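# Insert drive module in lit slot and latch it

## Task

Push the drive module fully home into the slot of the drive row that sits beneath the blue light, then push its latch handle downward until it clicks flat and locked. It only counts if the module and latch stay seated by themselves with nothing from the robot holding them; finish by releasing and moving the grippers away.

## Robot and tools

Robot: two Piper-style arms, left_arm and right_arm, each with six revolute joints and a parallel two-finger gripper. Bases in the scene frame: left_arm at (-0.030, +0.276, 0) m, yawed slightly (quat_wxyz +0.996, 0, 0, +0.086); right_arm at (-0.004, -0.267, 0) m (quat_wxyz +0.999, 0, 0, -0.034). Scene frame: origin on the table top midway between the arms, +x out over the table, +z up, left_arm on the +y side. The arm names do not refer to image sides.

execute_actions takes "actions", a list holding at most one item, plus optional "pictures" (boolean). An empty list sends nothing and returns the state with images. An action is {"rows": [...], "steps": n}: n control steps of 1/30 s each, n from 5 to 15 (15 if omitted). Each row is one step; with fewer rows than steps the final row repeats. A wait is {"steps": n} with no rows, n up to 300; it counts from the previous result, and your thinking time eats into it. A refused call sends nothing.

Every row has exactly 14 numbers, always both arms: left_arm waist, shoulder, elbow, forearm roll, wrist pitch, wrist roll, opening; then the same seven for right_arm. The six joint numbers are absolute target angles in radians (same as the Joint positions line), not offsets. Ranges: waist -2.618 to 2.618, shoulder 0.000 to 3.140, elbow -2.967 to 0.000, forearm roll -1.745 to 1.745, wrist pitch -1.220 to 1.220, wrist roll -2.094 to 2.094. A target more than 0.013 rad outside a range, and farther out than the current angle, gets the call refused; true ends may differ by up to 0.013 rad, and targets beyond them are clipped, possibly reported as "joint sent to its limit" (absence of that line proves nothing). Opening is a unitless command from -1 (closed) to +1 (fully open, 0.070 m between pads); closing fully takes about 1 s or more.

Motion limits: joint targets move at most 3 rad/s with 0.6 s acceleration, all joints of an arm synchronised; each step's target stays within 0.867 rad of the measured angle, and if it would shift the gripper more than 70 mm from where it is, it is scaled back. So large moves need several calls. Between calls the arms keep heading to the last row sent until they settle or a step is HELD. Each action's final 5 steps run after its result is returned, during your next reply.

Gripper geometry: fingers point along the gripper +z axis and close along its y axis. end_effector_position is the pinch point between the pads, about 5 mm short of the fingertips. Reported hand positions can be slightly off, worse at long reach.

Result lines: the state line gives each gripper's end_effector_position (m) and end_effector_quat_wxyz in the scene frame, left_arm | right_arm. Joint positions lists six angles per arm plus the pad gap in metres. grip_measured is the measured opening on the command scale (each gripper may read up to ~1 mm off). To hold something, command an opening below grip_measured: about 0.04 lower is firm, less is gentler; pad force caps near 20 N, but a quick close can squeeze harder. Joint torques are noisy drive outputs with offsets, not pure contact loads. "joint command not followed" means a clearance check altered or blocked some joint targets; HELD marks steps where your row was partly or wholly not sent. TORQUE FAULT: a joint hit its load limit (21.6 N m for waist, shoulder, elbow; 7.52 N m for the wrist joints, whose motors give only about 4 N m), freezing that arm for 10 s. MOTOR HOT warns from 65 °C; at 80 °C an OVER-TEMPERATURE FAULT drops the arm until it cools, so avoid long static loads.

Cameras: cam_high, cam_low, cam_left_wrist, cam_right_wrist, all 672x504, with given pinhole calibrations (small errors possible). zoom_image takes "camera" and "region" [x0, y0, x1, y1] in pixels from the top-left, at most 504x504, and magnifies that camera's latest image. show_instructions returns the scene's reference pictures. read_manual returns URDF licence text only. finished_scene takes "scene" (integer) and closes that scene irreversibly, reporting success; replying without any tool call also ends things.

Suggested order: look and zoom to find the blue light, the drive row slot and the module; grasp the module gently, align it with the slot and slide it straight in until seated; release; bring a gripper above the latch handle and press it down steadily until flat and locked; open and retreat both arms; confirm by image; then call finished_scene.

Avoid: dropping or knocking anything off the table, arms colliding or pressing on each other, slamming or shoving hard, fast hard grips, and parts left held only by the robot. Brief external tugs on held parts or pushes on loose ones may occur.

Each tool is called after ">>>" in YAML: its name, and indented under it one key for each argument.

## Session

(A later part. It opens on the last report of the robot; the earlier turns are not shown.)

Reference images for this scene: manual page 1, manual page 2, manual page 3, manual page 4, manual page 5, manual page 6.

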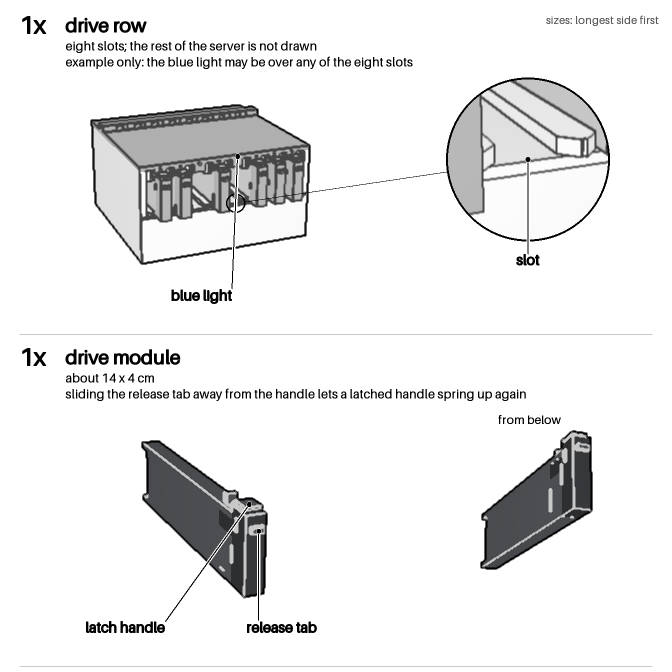

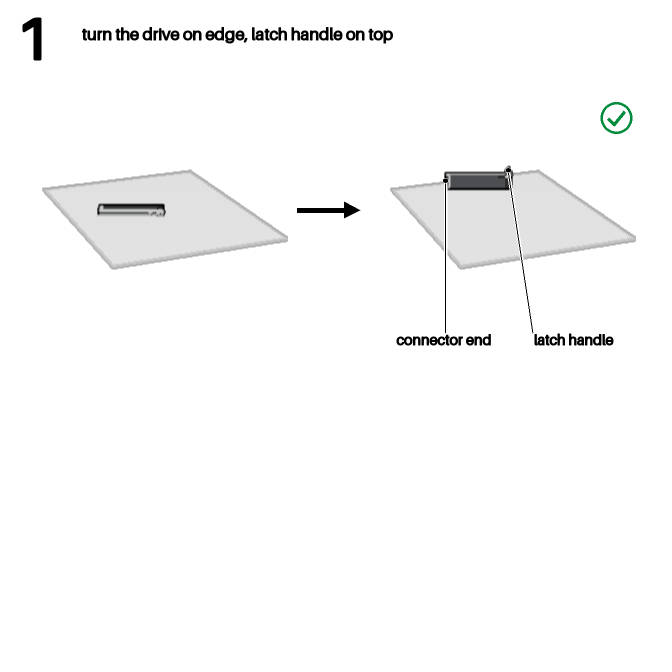

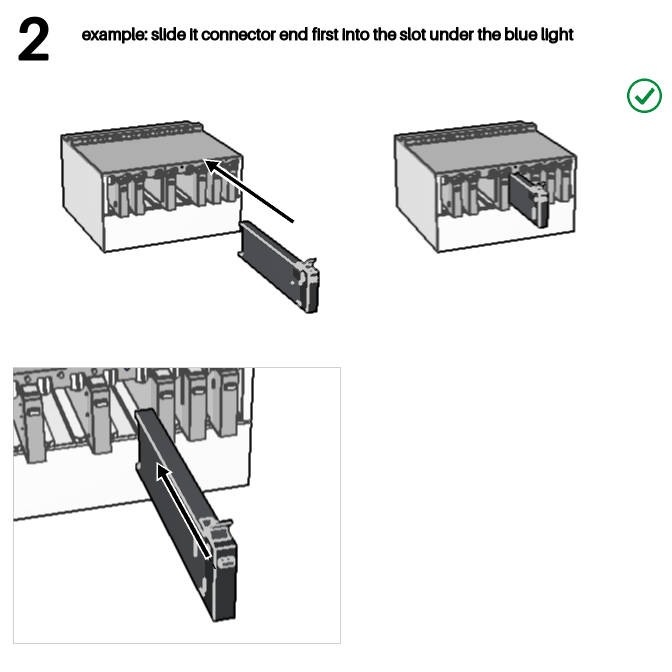

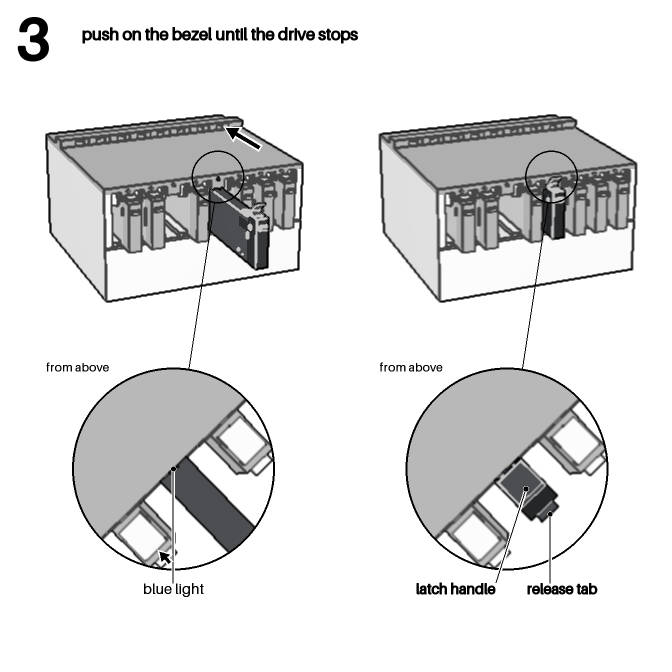

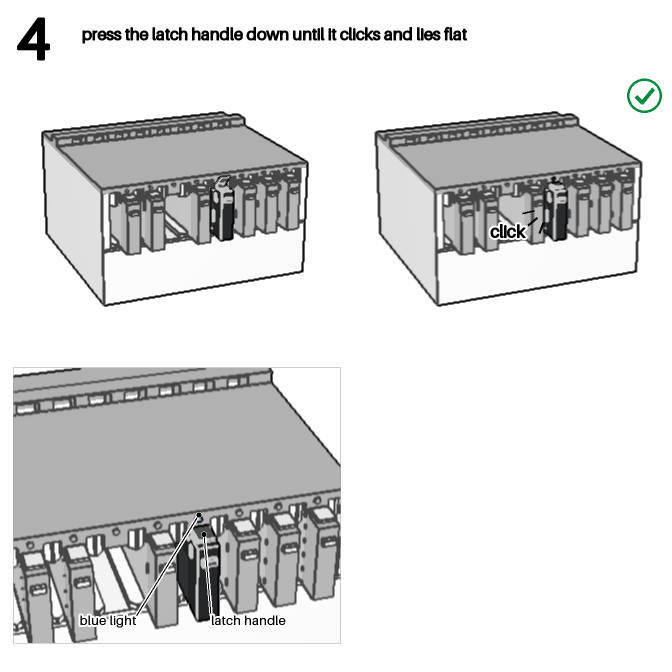

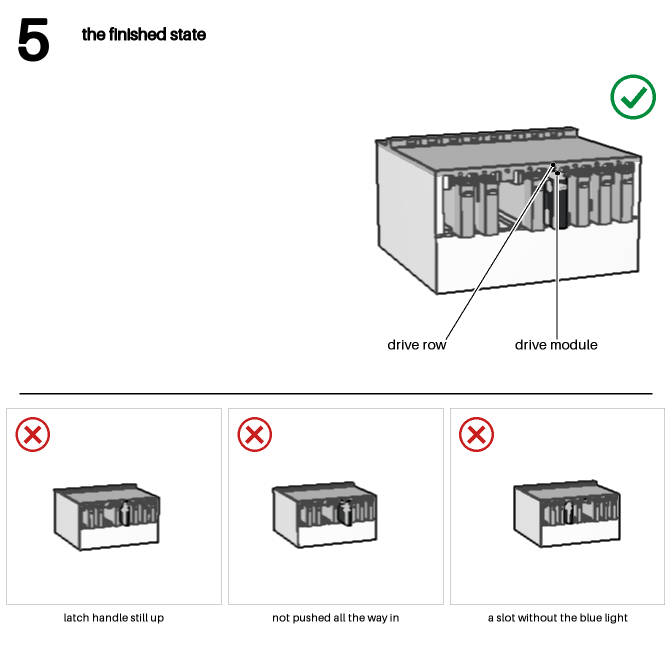

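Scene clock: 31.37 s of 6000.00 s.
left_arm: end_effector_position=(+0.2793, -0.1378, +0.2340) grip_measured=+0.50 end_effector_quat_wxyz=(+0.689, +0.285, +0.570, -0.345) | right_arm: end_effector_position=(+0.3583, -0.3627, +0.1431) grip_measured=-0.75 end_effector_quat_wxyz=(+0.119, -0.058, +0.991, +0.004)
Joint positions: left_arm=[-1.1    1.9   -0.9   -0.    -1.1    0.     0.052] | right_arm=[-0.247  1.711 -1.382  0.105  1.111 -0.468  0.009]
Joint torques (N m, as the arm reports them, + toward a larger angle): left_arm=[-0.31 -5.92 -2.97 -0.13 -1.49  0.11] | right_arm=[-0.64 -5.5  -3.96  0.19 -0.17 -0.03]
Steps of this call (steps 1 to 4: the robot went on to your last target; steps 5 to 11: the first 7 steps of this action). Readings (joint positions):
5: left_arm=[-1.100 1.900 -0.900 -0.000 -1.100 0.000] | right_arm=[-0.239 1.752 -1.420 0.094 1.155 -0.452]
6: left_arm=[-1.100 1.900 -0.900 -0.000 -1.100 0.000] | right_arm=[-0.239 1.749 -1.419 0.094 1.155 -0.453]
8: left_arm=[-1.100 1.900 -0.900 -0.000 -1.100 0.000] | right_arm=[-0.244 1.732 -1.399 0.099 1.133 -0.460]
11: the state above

>>> execute_actions:
  actions:
    - {"rows":[[-1.1,1.9,-0.9,0,-1.1,0,0.5,-0.251,1.713,-1.384,0.096,1.139,-0.466,-0.83]],"steps":10}

>>> execute_actions:
  actions:
    - {"rows":[[-1.1,1.9,-0.9,0,-1.1,0,0.5,-0.238,1.749,-1.4312,0.096,1.150,-0.453,-0.83]],"steps":15}
  pictures: true

>>> execute_actions:
  actions:
    - {"rows":[[-1.1,1.9,-0.9,0,-1.1,0,0.5,-0.251,1.713,-1.384,0.096,1.139,-0.466,-0.83]],"steps":10}

>>> zoom_image:
  camera: "cam_left_wrist"
  region: [290, 190, 370, 250]

Scene clock: 31.90 s of 6000.00 s.
left_arm: end_effector_position=(+0.2793, -0.1378, +0.2340) grip_measured=+0.50 end_effector_quat_wxyz=(+0.689, +0.285, +0.570, -0.345) | right_arm: end_effector_position=(+0.3518, -0.3636, +0.1409) grip_measured=-0.75 end_effector_quat_wxyz=(+0.104, -0.058, +0.993, +0.006)
Joint positions: left_arm=[-1.1    1.9   -0.9   -0.    -1.1    0.     0.052] | right_arm=[-0.251  1.713 -1.382  0.096  1.139 -0.466  0.009]
Joint torques (N m, as the arm reports them, + toward a larger angle): left_arm=[-0.45 -5.88 -2.82 -0.13 -1.45  0.14] | right_arm=[-1.07 -5.74 -4.48 -0.04 -0.12  0.07]
Steps of this call (steps 1 to 5: the last 5 steps of your previous action; steps 6 to 11: the robot went on to your last target; steps 12 to 16: the first 5 steps of this action). Readings (joint positions):
12: left_arm=[-1.100 1.900 -0.900 -0.000 -1.100 0.000] | right_arm=[-0.251 1.713 -1.377 0.097 1.127 -0.466]
13: left_arm=[-1.100 1.900 -0.900 -0.000 -1.100 0.000] | right_arm=[-0.251 1.713 -1.378 0.097 1.131 -0.466]
15: left_arm=[-1.100 1.900 -0.900 -0.000 -1.100 0.000] | right_arm=[-0.251 1.713 -1.382 0.097 1.139 -0.466]
16: the state above

Scene clock: 32.40 s of 6000.00 s.
left_arm: end_effector_position=(+0.2793, -0.1378, +0.2340) grip_measured=+0.50 end_effector_quat_wxyz=(+0.689, +0.285, +0.570, -0.345) | right_arm: end_effector_position=(+0.3595, -0.3630, +0.1390) grip_measured=-0.75 end_effector_quat_wxyz=(+0.096, -0.057, +0.994, +0.008)
Joint positions: left_arm=[-1.1    1.9   -0.9   -0.    -1.1    0.     0.052] | right_arm=[-0.24   1.751 -1.428  0.091  1.162 -0.452  0.009]
Joint torques (N m, as the arm reports them, + toward a larger angle): left_arm=[-0.36 -5.81 -2.78 -0.13 -1.46  0.14] | right_arm=[ 3.62 -6.9  -7.17  1.47 -3.05 -0.22]
Steps of this call (steps 1 to 5: the last 5 steps of your previous action; steps 6 to 15: the first 10 steps of this action). Readings (joint positions):
6: left_arm=[-1.100 1.900 -0.900 -0.000 -1.100 0.000] | right_arm=[-0.251 1.713 -1.383 0.096 1.139 -0.466]
7: left_arm=[-1.100 1.900 -0.900 -0.000 -1.100 0.000] | right_arm=[-0.251 1.715 -1.386 0.096 1.140 -0.465]
9: left_arm=[-1.100 1.900 -0.900 -0.000 -1.100 0.000] | right_arm=[-0.245 1.733 -1.411 0.096 1.145 -0.458]
13: left_arm=[-1.100 1.900 -0.900 -0.000 -1.100 0.000] | right_arm=[-0.240 1.751 -1.428 0.091 1.162 -0.452]
15: the state above
camera_calibration (this result's frames):
cam_left_wrist: T_world_to_cam=[[-0.80158, -0.597786, 0.0110052, 0.139371], [-0.255357, 0.325652, -0.910354, 0.32204], [0.540613, -0.732532, -0.413684, -0.0340593], [0, 0, 0, 1]] pos_world=[0.212365, -0.0465083, 0.277547]
cam_right_wrist: T_world_to_cam=[[0.118409, -0.992961, 0.00261761, -0.404496], [-0.911555, -0.107655, 0.396835, 0.227871], [-0.39376, -0.049375, -0.917886, 0.375984], [0, 0, 0, 1]] pos_world=[0.403661, -0.358554, 0.255742]

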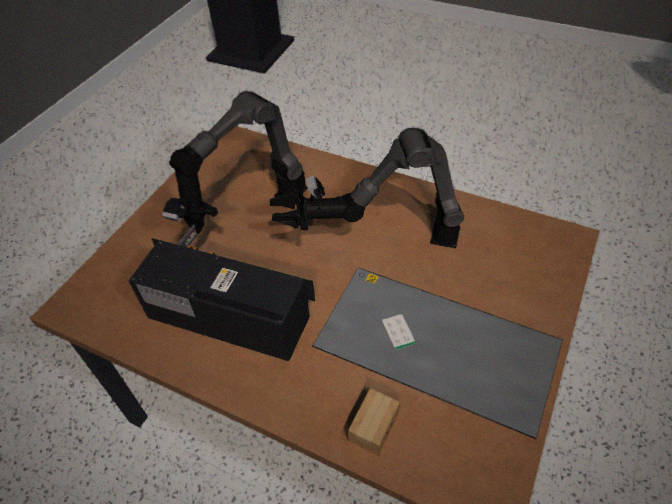

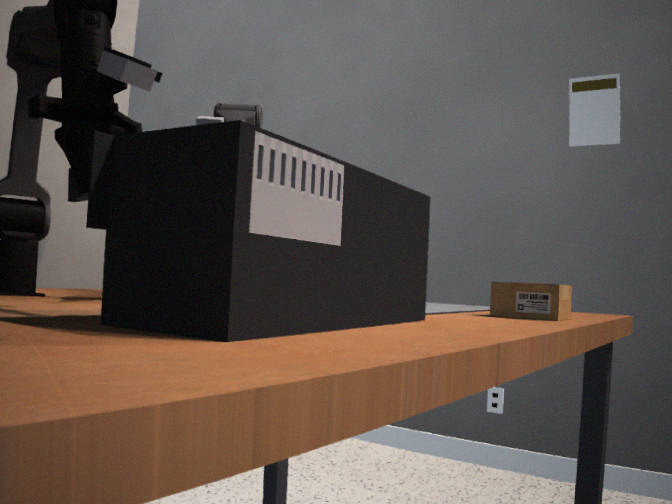

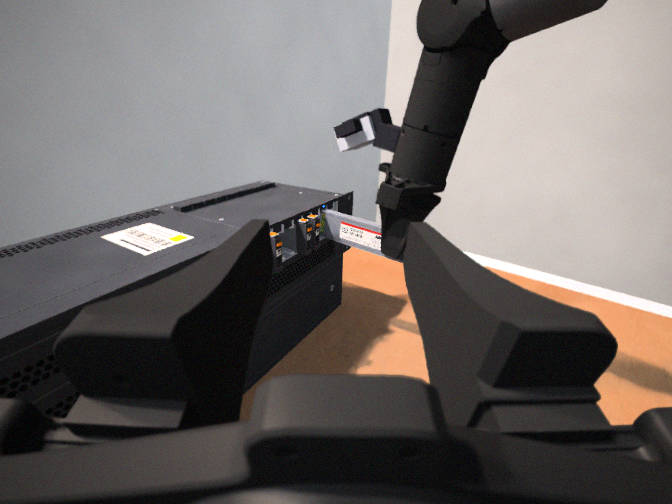

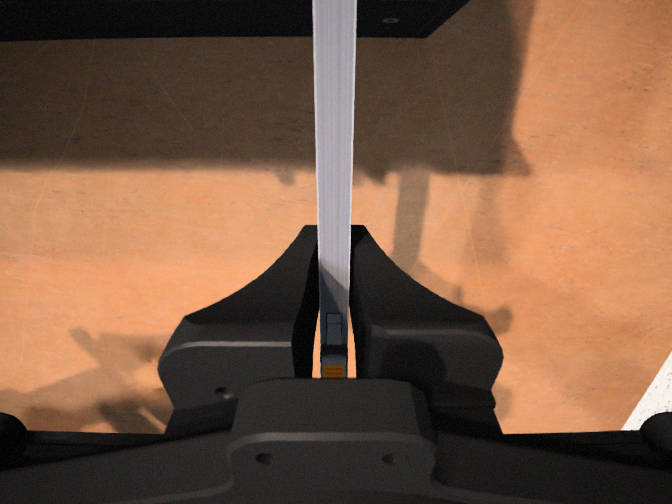

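Scene clock: 32.73 s of 6000.00 s.
left_arm: end_effector_position=(+0.2793, -0.1378, +0.2340) grip_measured=+0.50 end_effector_quat_wxyz=(+0.689, +0.285, +0.570, -0.345) | right_arm: end_effector_position=(+0.3587, -0.3632, +0.1432) grip_measured=-0.75 end_effector_quat_wxyz=(+0.115, -0.058, +0.992, +0.005)
Joint positions: left_arm=[-1.1    1.9   -0.9   -0.    -1.1    0.     0.052] | right_arm=[-0.246  1.719 -1.395  0.101  1.125 -0.465  0.009]
Joint torques (N m, as the arm reports them, + toward a larger angle): left_arm=[-0.46 -5.79 -2.88 -0.1  -1.49  0.11] | right_arm=[-0.18 -5.47 -4.78  0.3  -0.19  0.  ]
Steps of this call (steps 1 to 5: the last 5 steps of your previous action; steps 6 to 10: the first 5 steps of this action). Readings (joint positions):
6: left_arm=[-1.100 1.900 -0.900 -0.000 -1.100 0.000] | right_arm=[-0.240 1.751 -1.428 0.091 1.162 -0.452]
7: left_arm=[-1.100 1.900 -0.900 -0.000 -1.100 0.000] | right_arm=[-0.240 1.749 -1.426 0.092 1.161 -0.453]
9: left_arm=[-1.100 1.900 -0.900 -0.000 -1.100 0.000] | right_arm=[-0.244 1.731 -1.406 0.097 1.138 -0.460]
10: the state above

Region (290, 190, 370, 250) of cam_left_wrist's 672x504 image, scaled by 6.300, with more detail than that image has; it fills the top 378 rows of this view, and the rest is white.

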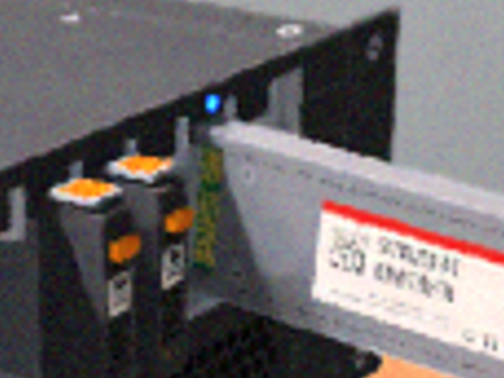

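>>> execute_actions:
  actions:
    - {"rows":[[-1.1,1.9,-0.9,0,-1.1,0,0.5,-0.240,1.713,-1.384,0.096,1.139,-0.455,-0.83]],"steps":10}

>>> execute_actions:
  actions:
    - {"rows":[[-1.1,1.9,-0.9,0,-1.1,0,0.5,-0.227,1.749,-1.4312,0.096,1.150,-0.442,-0.83]],"steps":15}
  pictures: true

>>> execute_actions:
  actions:
    - {"rows":[[-1.1,1.9,-0.9,0,-1.1,0,0.5,-0.234,1.731,-1.408,0.096,1.145,-0.449,-0.83]],"steps":10}

>>> zoom_image:
  camera: "cam_left_wrist"
  region: [290, 190, 370, 250]

Scene clock: 33.17 s of 6000.00 s.
left_arm: end_effector_position=(+0.2793, -0.1378, +0.2340) grip_measured=+0.50 end_effector_quat_wxyz=(+0.689, +0.285, +0.570, -0.345) | right_arm: end_effector_position=(+0.3540, -0.3598, +0.1422) grip_measured=-0.75 end_effector_quat_wxyz=(+0.107, -0.057, +0.993, +0.006)
Joint positions: left_arm=[-1.1    1.9   -0.9   -0.    -1.1    0.     0.052] | right_arm=[-0.239  1.712 -1.385  0.097  1.137 -0.454  0.009]
Joint torques (N m, as the arm reports them, + toward a larger angle): left_arm=[-0.42 -5.76 -2.81 -0.1  -1.49  0.11] | right_arm=[-0.62 -5.34 -3.07 -0.07 -0.01 -0.08]
Steps of this call (steps 1 to 5: the last 5 steps of your previous action; steps 6 to 8: the robot went on to your last target; steps 9 to 13: the first 5 steps of this action). Readings (joint positions):
9: left_arm=[-1.100 1.900 -0.900 -0.000 -1.100 0.000] | right_arm=[-0.250 1.711 -1.386 0.099 1.134 -0.467]
10: left_arm=[-1.100 1.900 -0.900 -0.000 -1.100 0.000] | right_arm=[-0.248 1.711 -1.386 0.098 1.135 -0.464]
12: left_arm=[-1.100 1.900 -0.900 -0.000 -1.100 0.000] | right_arm=[-0.239 1.712 -1.385 0.097 1.136 -0.454]
13: the state above

Scene clock: 33.67 s of 6000.00 s.
left_arm: end_effector_position=(+0.2793, -0.1378, +0.2340) grip_measured=+0.50 end_effector_quat_wxyz=(+0.689, +0.285, +0.570, -0.345) | right_arm: end_effector_position=(+0.3600, -0.3587, +0.1381) grip_measured=-0.75 end_effector_quat_wxyz=(+0.094, -0.058, +0.994, +0.010)
Joint positions: left_arm=[-1.1    1.9   -0.9   -0.    -1.1    0.     0.052] | right_arm=[-0.229  1.752 -1.426  0.091  1.163 -0.441  0.009]
Joint torques (N m, as the arm reports them, + toward a larger angle): left_arm=[-0.4  -5.83 -2.88 -0.1  -1.47  0.14] | right_arm=[ 3.47 -7.19 -7.88  1.35 -3.14 -0.14]
Steps of this call (steps 1 to 5: the last 5 steps of your previous action; steps 6 to 15: the first 10 steps of this action). Readings (joint positions):
6: left_arm=[-1.100 1.900 -0.900 -0.000 -1.100 0.000] | right_arm=[-0.240 1.713 -1.384 0.096 1.138 -0.454]
7: left_arm=[-1.100 1.900 -0.900 -0.000 -1.100 0.000] | right_arm=[-0.239 1.715 -1.386 0.096 1.139 -0.454]
9: left_arm=[-1.100 1.900 -0.900 -0.000 -1.100 0.000] | right_arm=[-0.234 1.733 -1.409 0.096 1.146 -0.448]
13: left_arm=[-1.100 1.900 -0.900 -0.000 -1.100 0.000] | right_arm=[-0.229 1.752 -1.426 0.091 1.163 -0.441]
15: the state above
camera_calibration (this result's frames):
cam_left_wrist: T_world_to_cam=[[-0.80158, -0.597786, 0.0110052, 0.139371], [-0.255357, 0.325652, -0.910354, 0.32204], [0.540613, -0.732532, -0.413684, -0.0340593], [0, 0, 0, 1]] pos_world=[0.212365, -0.0465082, 0.277547]
cam_right_wrist: T_world_to_cam=[[0.119448, -0.99284, -0.00119385, -0.400019], [-0.909986, -0.109961, 0.399793, 0.227308], [-0.397061, -0.0466681, -0.916605, 0.377487], [0, 0, 0, 1]] pos_world=[0.404514, -0.354543, 0.254653]

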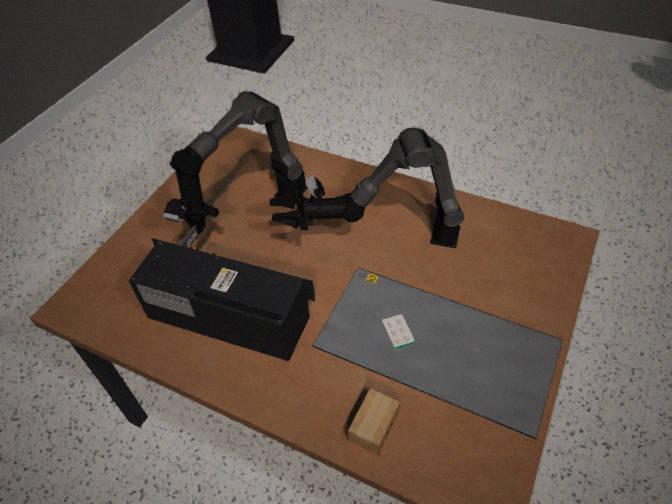

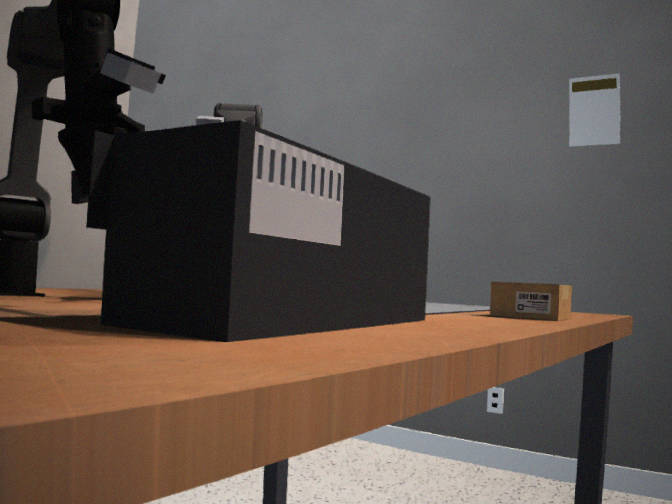

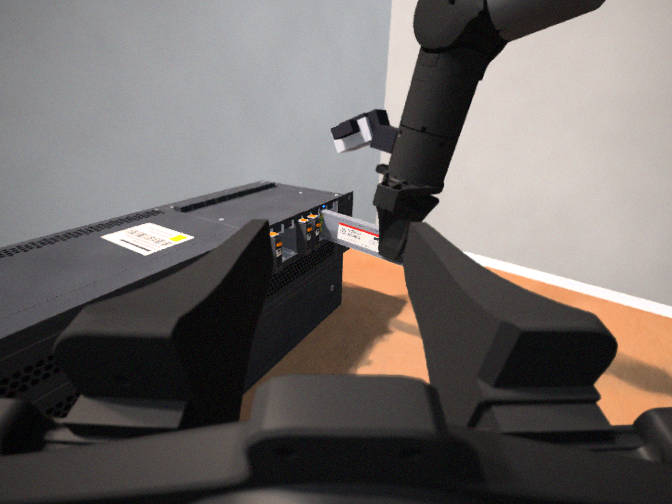

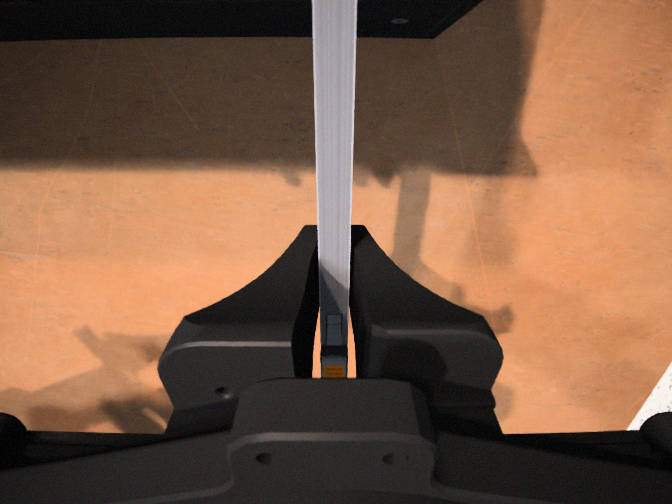

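Scene clock: 34.00 s of 6000.00 s.
left_arm: end_effector_position=(+0.2793, -0.1378, +0.2340) grip_measured=+0.50 end_effector_quat_wxyz=(+0.689, +0.285, +0.570, -0.345) | right_arm: end_effector_position=(+0.3593, -0.3591, +0.1415) grip_measured=-0.75 end_effector_quat_wxyz=(+0.106, -0.058, +0.993, +0.007)
Joint positions: left_arm=[-1.1    1.9   -0.9   -0.    -1.1    0.     0.052] | right_arm=[-0.233  1.732 -1.409  0.096  1.143 -0.449  0.009]
Joint torques (N m, as the arm reports them, + toward a larger angle): left_arm=[-0.33 -5.79 -2.83 -0.13 -1.47  0.13] | right_arm=[ 2.24 -6.96 -7.9   1.54 -3.07 -0.11]
Steps of this call (steps 1 to 5: the last 5 steps of your previous action; steps 6 to 10: the first 5 steps of this action). Readings (joint positions):
6: left_arm=[-1.100 1.900 -0.900 -0.000 -1.100 0.000] | right_arm=[-0.229 1.752 -1.427 0.092 1.164 -0.441]
7: left_arm=[-1.100 1.900 -0.900 -0.000 -1.100 0.000] | right_arm=[-0.229 1.749 -1.426 0.092 1.164 -0.442]
9: left_arm=[-1.100 1.900 -0.900 -0.000 -1.100 0.000] | right_arm=[-0.232 1.735 -1.411 0.096 1.147 -0.448]
10: the state above

Region (290, 190, 370, 250) of cam_left_wrist's 672x504 image, scaled by 6.300, with more detail than that image has; it fills the top 378 rows of this view, and the rest is white.

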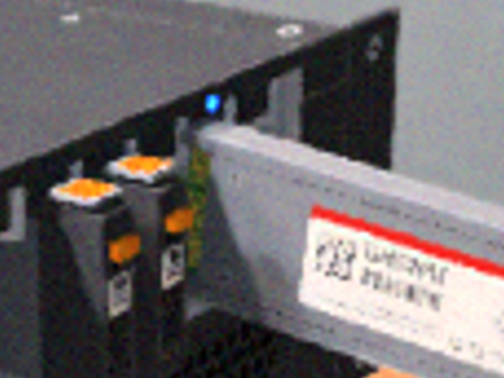

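>>> execute_actions:
  actions:
    - {"rows":[[-1.1,1.9,-0.9,0,-1.1,0,0.5,-0.240,1.7144,-1.3758,0.096,1.1294,-0.455,-0.83]],"steps":12}

>>> execute_actions:
  actions:
    - {"rows":[[-1.1,1.9,-0.9,0,-1.1,0,0.5,-0.227,1.7504,-1.4229,0.096,1.1405,-0.442,-0.83]],"steps":15}
  pictures: true

>>> execute_actions:
  actions:
    - {"rows":[[-1.1,1.9,-0.9,0,-1.1,0,0.5,-0.240,1.7144,-1.3758,0.096,1.1294,-0.455,-0.83]],"steps":10}

>>> zoom_image:
  camera: "cam_left_wrist"
  region: [290, 190, 370, 250]

Scene clock: 34.47 s of 6000.00 s.
left_arm: end_effector_position=(+0.2793, -0.1378, +0.2340) grip_measured=+0.50 end_effector_quat_wxyz=(+0.689, +0.285, +0.570, -0.345) | right_arm: end_effector_position=(+0.3585, -0.3598, +0.1428) grip_measured=-0.75 end_effector_quat_wxyz=(+0.118, -0.057, +0.991, +0.005)
Joint positions: left_arm=[-1.1    1.9   -0.9   -0.    -1.1    0.     0.052] | right_arm=[-0.238  1.711 -1.382  0.102  1.113 -0.456  0.009]
Joint torques (N m, as the arm reports them, + toward a larger angle): left_arm=[-0.24 -5.91 -2.9  -0.14 -1.47  0.13] | right_arm=[-0.84 -5.88 -3.12 -0.03  0.08 -0.08]
Steps of this call (steps 1 to 5: the last 5 steps of your previous action; steps 6 to 7: the robot went on to your last target; steps 8 to 14: the first 7 steps of this action). Readings (joint positions):
8: left_arm=[-1.100 1.900 -0.900 -0.000 -1.100 0.000] | right_arm=[-0.233 1.731 -1.408 0.096 1.143 -0.449]
9: left_arm=[-1.100 1.900 -0.900 -0.000 -1.100 0.000] | right_arm=[-0.234 1.730 -1.406 0.097 1.141 -0.450]
11: left_arm=[-1.100 1.900 -0.900 -0.000 -1.100 0.000] | right_arm=[-0.237 1.718 -1.389 0.102 1.120 -0.454]
14: the state above

Scene clock: 34.97 s of 6000.00 s.
left_arm: end_effector_position=(+0.2793, -0.1378, +0.2340) grip_measured=+0.50 end_effector_quat_wxyz=(+0.689, +0.285, +0.570, -0.345) | right_arm: end_effector_position=(+0.3605, -0.3587, +0.1362) grip_measured=-0.75 end_effector_quat_wxyz=(+0.096, -0.057, +0.994, +0.009)
Joint positions: left_arm=[-1.1    1.9   -0.9   -0.    -1.1    0.     0.052] | right_arm=[-0.229  1.752 -1.419  0.092  1.151 -0.441  0.009]
Joint torques (N m, as the arm reports them, + toward a larger angle): left_arm=[-0.39 -5.86 -2.82 -0.12 -1.46  0.14] | right_arm=[ 3.41 -6.75 -7.53  1.24 -2.89 -0.17]
Steps of this call (steps 1 to 5: the last 5 steps of your previous action; steps 6 to 15: the first 10 steps of this action). Readings (joint positions):
6: left_arm=[-1.100 1.900 -0.900 -0.000 -1.100 0.000] | right_arm=[-0.239 1.711 -1.378 0.098 1.125 -0.456]
7: left_arm=[-1.100 1.900 -0.900 -0.000 -1.100 0.000] | right_arm=[-0.239 1.714 -1.379 0.098 1.126 -0.455]
9: left_arm=[-1.100 1.900 -0.900 -0.000 -1.100 0.000] | right_arm=[-0.233 1.733 -1.401 0.097 1.134 -0.448]
13: left_arm=[-1.100 1.900 -0.900 -0.000 -1.100 0.000] | right_arm=[-0.229 1.752 -1.419 0.092 1.152 -0.441]
15: the state above
camera_calibration (this result's frames):
cam_left_wrist: T_world_to_cam=[[-0.80158, -0.597786, 0.0110051, 0.139371], [-0.255357, 0.325652, -0.910354, 0.32204], [0.540613, -0.732532, -0.413685, -0.0340593], [0, 0, 0, 1]] pos_world=[0.212365, -0.0465083, 0.277547]
cam_right_wrist: T_world_to_cam=[[0.118243, -0.992985, -0.000325916, -0.399886], [-0.911429, -0.108662, 0.396851, 0.22992], [-0.394102, -0.046628, -0.917883, 0.375092], [0, 0, 0, 1]] pos_world=[0.404664, -0.354608, 0.252917]

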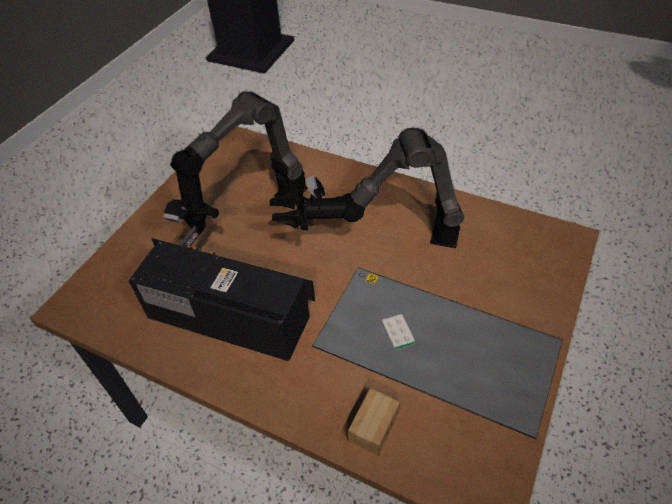

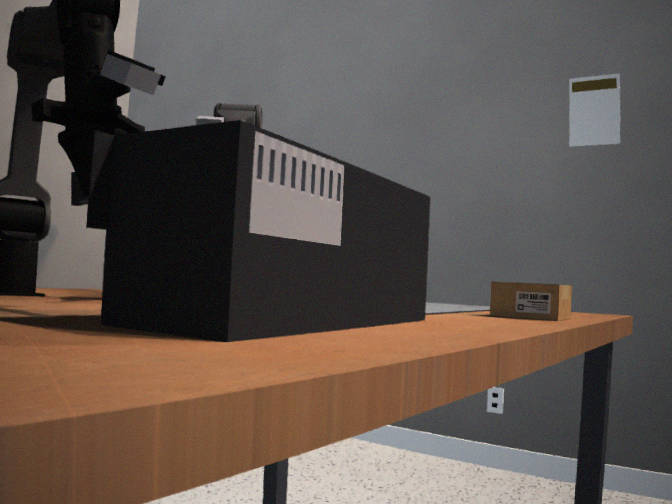

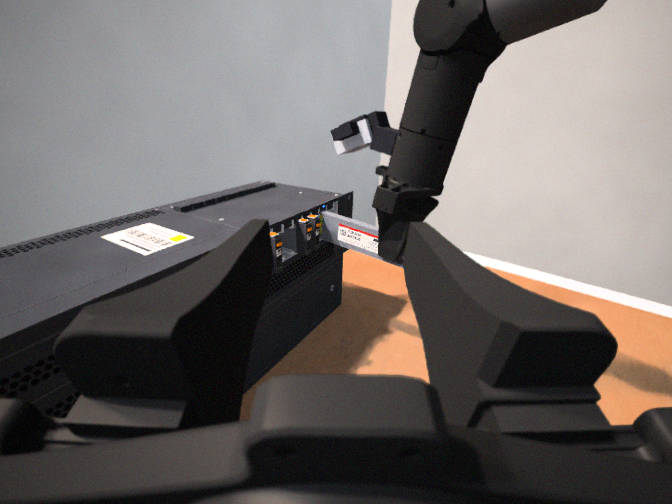

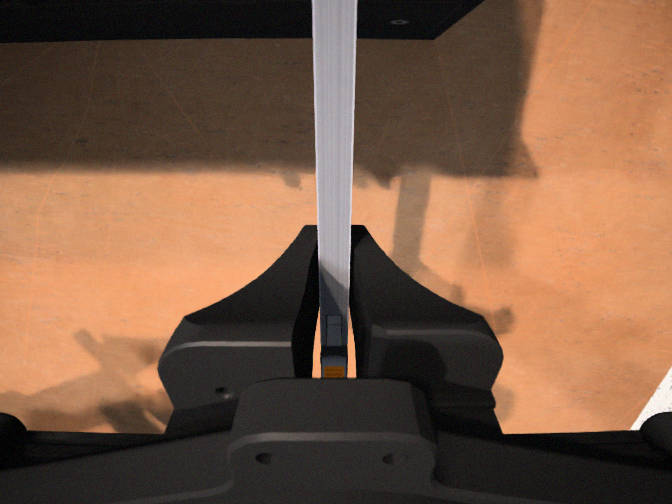

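Scene clock: 35.30 s of 6000.00 s.
left_arm: end_effector_position=(+0.2793, -0.1378, +0.2340) grip_measured=+0.50 end_effector_quat_wxyz=(+0.689, +0.285, +0.570, -0.345) | right_arm: end_effector_position=(+0.3599, -0.3595, +0.1410) grip_measured=-0.75 end_effector_quat_wxyz=(+0.115, -0.057, +0.992, +0.005)
Joint positions: left_arm=[-1.1    1.9   -0.9   -0.    -1.1    0.     0.052] | right_arm=[-0.235  1.721 -1.388  0.101  1.116 -0.453  0.009]
Joint torques (N m, as the arm reports them, + toward a larger angle): left_arm=[-0.42 -5.77 -2.8  -0.13 -1.47  0.12] | right_arm=[-0.43 -5.23 -4.34  0.24 -0.08 -0.04]
Steps of this call (steps 1 to 5: the last 5 steps of your previous action; steps 6 to 10: the first 5 steps of this action). Readings (joint positions):
6: left_arm=[-1.100 1.900 -0.900 -0.000 -1.100 0.000] | right_arm=[-0.228 1.752 -1.419 0.092 1.151 -0.441]
7: left_arm=[-1.100 1.900 -0.900 -0.000 -1.100 0.000] | right_arm=[-0.229 1.750 -1.417 0.092 1.151 -0.442]
9: left_arm=[-1.100 1.900 -0.900 -0.000 -1.100 0.000] | right_arm=[-0.233 1.733 -1.398 0.097 1.130 -0.449]
10: the state above

Region (290, 190, 370, 250) of cam_left_wrist's 672x504 image, scaled by 6.300, with more detail than that image has; it fills the top 378 rows of this view, and the rest is white.

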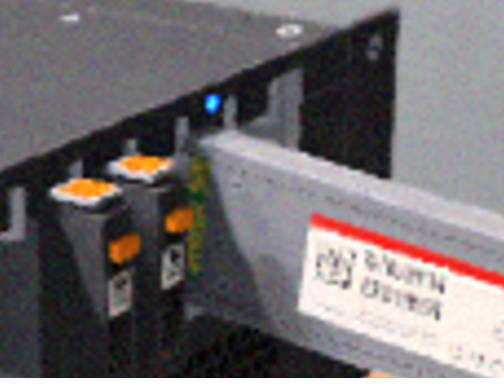

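>>> execute_actions:
  actions:
    - {"rows":[[-1.1,1.9,-0.9,0,-1.1,0,0.5,-0.26,1.7266,-0.8521,0,0.4835,0,-0.83]],"steps":15}

>>> execute_actions:
  actions:
    - {"steps":20}
  pictures: true

Scene clock: 36.70 s of 6000.00 s.
left_arm: end_effector_position=(+0.2793, -0.1378, +0.2340) grip_measured=+0.50 end_effector_quat_wxyz=(+0.689, +0.285, +0.570, -0.345) | right_arm: end_effector_position=(+0.3469, -0.3701, +0.0919) grip_measured=-0.75 end_effector_quat_wxyz=(+0.117, +0.030, +0.993, -0.010)
Joint positions: left_arm=[-1.1    1.9   -0.9   -0.    -1.1    0.     0.052] | right_arm=[-0.247  1.719 -1.182  0.06   0.891 -0.287  0.009]
Joint torques (N m, as the arm reports them, + toward a larger angle): left_arm=[-0.33 -5.92 -2.91 -0.12 -1.48  0.12] | right_arm=[-1.05 -5.06 -1.9  -0.17 -0.6   0.31]
Steps of this call (steps 1 to 5: the last 5 steps of your previous action; steps 6 to 30: the robot went on to your last target; steps 31 to 32: nothing new was sent; steps 33 to 42: the first 10 steps of this action). Readings (joint positions):
33: left_arm=[-1.100 1.900 -0.900 -0.000 -1.100 0.000] | right_arm=[-0.240 1.714 -1.376 0.096 1.129 -0.455]
34: left_arm=[-1.100 1.900 -0.900 -0.000 -1.100 0.000] | right_arm=[-0.240 1.714 -1.373 0.096 1.127 -0.453]
36: left_arm=[-1.100 1.900 -0.900 -0.000 -1.100 0.000] | right_arm=[-0.241 1.714 -1.354 0.092 1.103 -0.435]
40: left_arm=[-1.100 1.900 -0.900 -0.000 -1.100 0.000] | right_arm=[-0.245 1.717 -1.257 0.074 0.984 -0.352]
42: the state above

Scene clock: 37.37 s of 6000.00 s.
left_arm: end_effector_position=(+0.2793, -0.1378, +0.2340) grip_measured=+0.50 end_effector_quat_wxyz=(+0.689, +0.285, +0.570, -0.345) | right_arm: end_effector_position=(+0.3173, -0.3760, +0.0216) grip_measured=-0.75 end_effector_quat_wxyz=(+0.147, +0.161, +0.976, -0.024)
Joint positions: left_arm=[-1.1    1.9   -0.9   -0.    -1.1    0.     0.052] | right_arm=[-0.26   1.727 -0.851 -0.     0.483  0.     0.009]
Joint torques (N m, as the arm reports them, + toward a larger angle): left_arm=[-0.26 -5.86 -2.78 -0.13 -1.49  0.11] | right_arm=[-0.78 -5.18 -4.02 -0.09 -0.13 -0.2 ]
Kept back: nothing.
Steps of this call (steps 1 to 5: the last 5 steps of your previous action; steps 6 to 20: the robot went on to your last target). Readings (joint positions):
1: left_arm=[-1.100 1.900 -0.900 -0.000 -1.100 0.000] | right_arm=[-0.249 1.720 -1.138 0.052 0.836 -0.248]
2: left_arm=[-1.100 1.900 -0.900 -0.000 -1.100 0.000] | right_arm=[-0.251 1.721 -1.091 0.044 0.778 -0.207]
4: left_arm=[-1.100 1.900 -0.900 -0.000 -1.100 0.000] | right_arm=[-0.254 1.724 -1.004 0.028 0.672 -0.133]
8: left_arm=[-1.100 1.900 -0.900 -0.000 -1.100 0.000] | right_arm=[-0.259 1.727 -0.892 0.007 0.534 -0.035]
20: the state above
camera_calibration (this result's frames):
cam_left_wrist: T_world_to_cam=[[-0.80158, -0.597786, 0.0110053, 0.139371], [-0.255357, 0.325652, -0.910354, 0.32204], [0.540613, -0.732532, -0.413685, -0.0340592], [0, 0, 0, 1]] pos_world=[0.212365, -0.0465083, 0.277547]
cam_right_wrist: T_world_to_cam=[[-0.319671, -0.947499, 0.00744809, -0.25605], [-0.903847, 0.307283, 0.29772, 0.390239], [-0.284379, 0.0884405, -0.954624, 0.268865], [0, 0, 0, 1]] pos_world=[0.347325, -0.3863, 0.142389]

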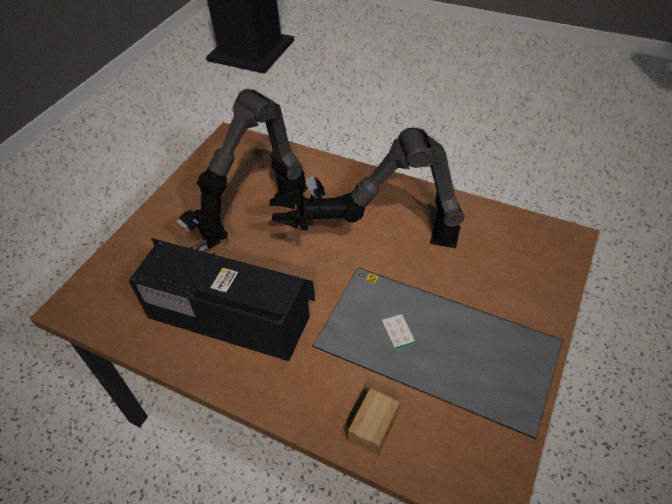

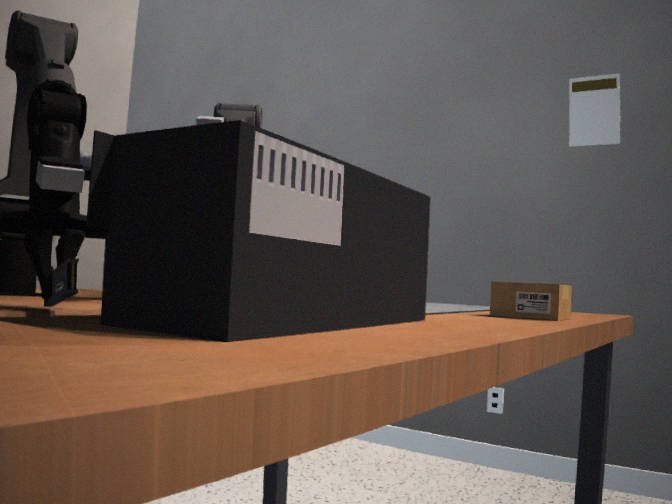

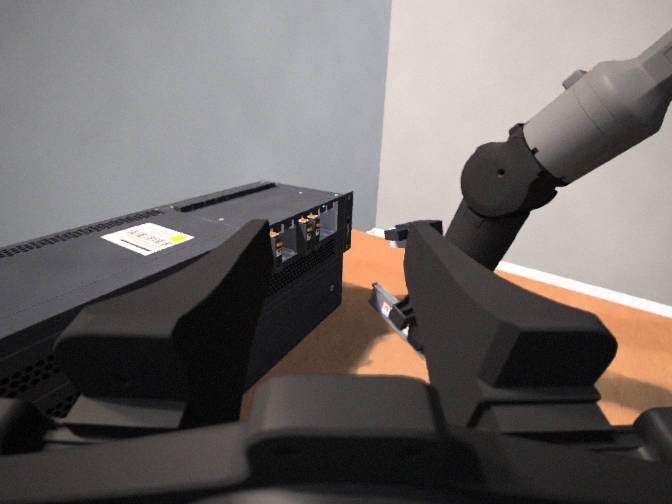

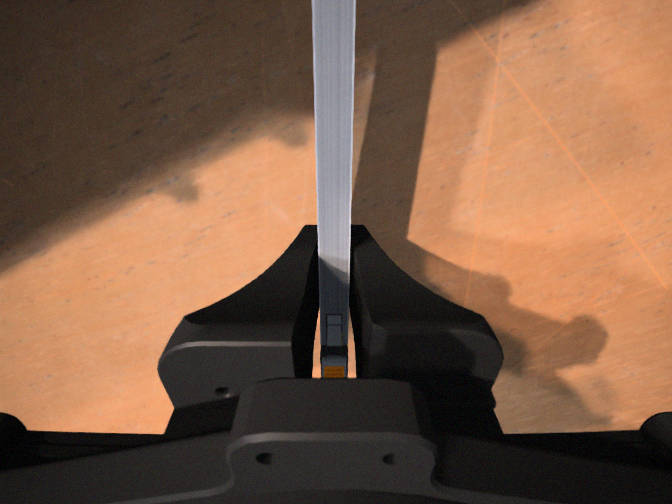

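>>> execute_actions:
  actions:
    - {"rows":[[-1.1,1.9,-0.9,0,-1.1,0,0.5,-0.26,1.7266,-0.8521,0,0.4835,0,-0.64]],"steps":15}

>>> execute_actions:
  actions:
    - {"rows":[[-1.1,1.9,-0.9,0,-1.1,0,0.5,-0.26,1.7266,-0.8521,0,0.4835,0,-0.83]],"steps":15}
  pictures: true

Scene clock: 37.87 s of 6000.00 s.
left_arm: end_effector_position=(+0.2793, -0.1378, +0.2340) grip_measured=+0.50 end_effector_quat_wxyz=(+0.689, +0.285, +0.570, -0.345) | right_arm: end_effector_position=(+0.3176, -0.3761, +0.0219) grip_measured=-0.64 end_effector_quat_wxyz=(+0.147, +0.161, +0.976, -0.024)
Joint positions: left_arm=[-1.1    1.9   -0.9   -0.    -1.1    0.     0.052] | right_arm=[-0.26   1.727 -0.852 -0.     0.483  0.     0.013]
Joint torques (N m, as the arm reports them, + toward a larger angle): left_arm=[-0.37 -5.77 -2.82 -0.13 -1.5   0.11] | right_arm=[-0.68 -5.31 -3.67 -0.11 -0.11 -0.16]
Steps of this call (steps 1 to 5: the robot went on to your last target; steps 6 to 15: the first 10 steps of this action). Readings (joint positions):
6: left_arm=[-1.100 1.900 -0.900 -0.000 -1.100 0.000] | right_arm=[-0.260 1.727 -0.852 -0.000 0.483 0.000]
7: left_arm=[-1.100 1.900 -0.900 -0.000 -1.100 0.000] | right_arm=[-0.260 1.727 -0.852 -0.000 0.483 0.000]
9: left_arm=[-1.100 1.900 -0.900 -0.000 -1.100 0.000] | right_arm=[-0.260 1.727 -0.852 -0.000 0.483 0.000]
13: left_arm=[-1.100 1.900 -0.900 -0.000 -1.100 0.000] | right_arm=[-0.260 1.727 -0.852 -0.000 0.483 0.000]
15: the state above

Scene clock: 38.37 s of 6000.00 s.
left_arm: end_effector_position=(+0.2793, -0.1378, +0.2340) grip_measured=+0.50 end_effector_quat_wxyz=(+0.689, +0.285, +0.570, -0.345) | right_arm: end_effector_position=(+0.3176, -0.3761, +0.0219) grip_measured=-0.75 end_effector_quat_wxyz=(+0.147, +0.161, +0.976, -0.024)
Joint positions: left_arm=[-1.1    1.9   -0.9   -0.    -1.1    0.     0.052] | right_arm=[-0.26   1.727 -0.852 -0.     0.483 -0.     0.009]
Joint torques (N m, as the arm reports them, + toward a larger angle): left_arm=[-0.32 -5.76 -3.05 -0.11 -1.46  0.13] | right_arm=[-0.58 -5.53 -3.43 -0.06 -0.09 -0.15]
Steps of this call (steps 1 to 5: the last 5 steps of your previous action; steps 6 to 15: the first 10 steps of this action). Readings (joint positions):
6: left_arm=[-1.100 1.900 -0.900 -0.000 -1.100 0.000] | right_arm=[-0.260 1.727 -0.852 -0.000 0.483 0.000]
7: left_arm=[-1.100 1.900 -0.900 -0.000 -1.100 0.000] | right_arm=[-0.260 1.727 -0.852 -0.000 0.483 0.000]
9: left_arm=[-1.100 1.900 -0.900 -0.000 -1.100 0.000] | right_arm=[-0.260 1.727 -0.852 -0.000 0.483 -0.000]
13: left_arm=[-1.100 1.900 -0.900 -0.000 -1.100 0.000] | right_arm=[-0.260 1.727 -0.852 -0.000 0.483 -0.000]
15: the state above
camera_calibration (this result's frames):
cam_left_wrist: T_world_to_cam=[[-0.80158, -0.597786, 0.0110051, 0.139371], [-0.255356, 0.325652, -0.910354, 0.32204], [0.540613, -0.732532, -0.413685, -0.0340592], [0, 0, 0, 1]] pos_world=[0.212365, -0.0465083, 0.277547]
cam_right_wrist: T_world_to_cam=[[-0.319461, -0.94757, 0.00752849, -0.256154], [-0.904201, 0.307197, 0.296732, 0.390636], [-0.283487, 0.087987, -0.954931, 0.268797], [0, 0, 0, 1]] pos_world=[0.347582, -0.386377, 0.142697]

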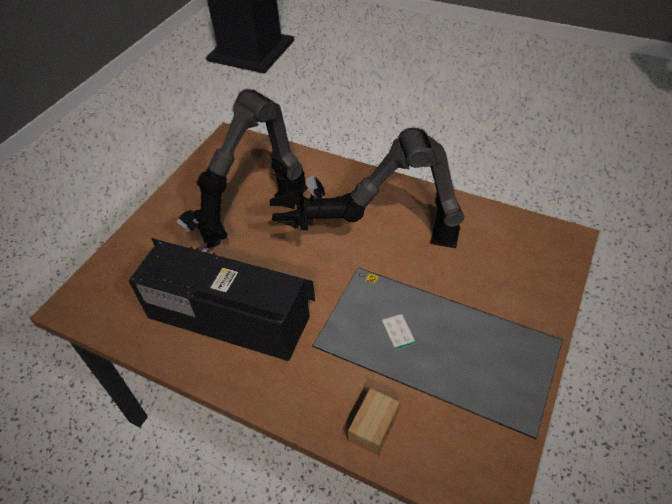

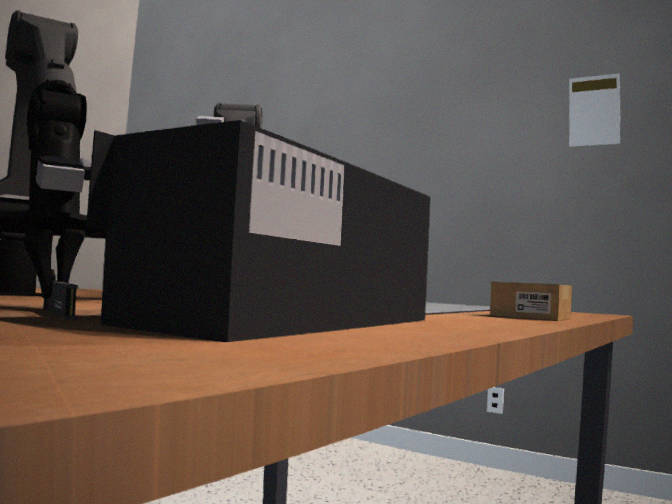

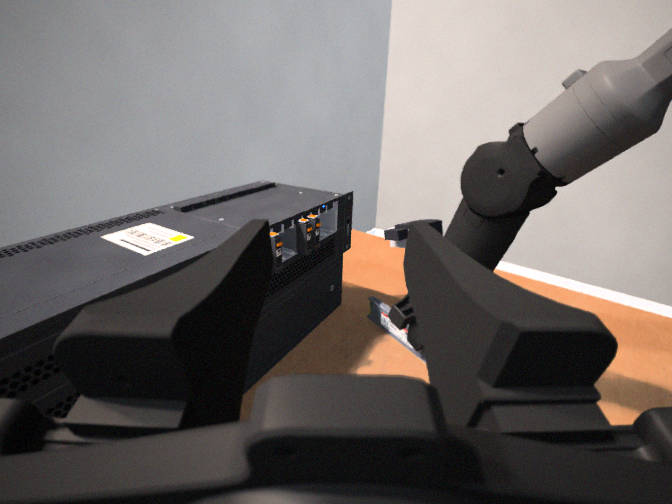

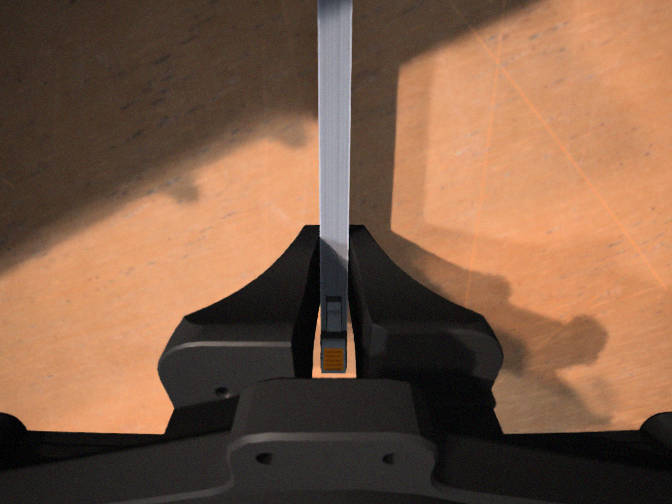

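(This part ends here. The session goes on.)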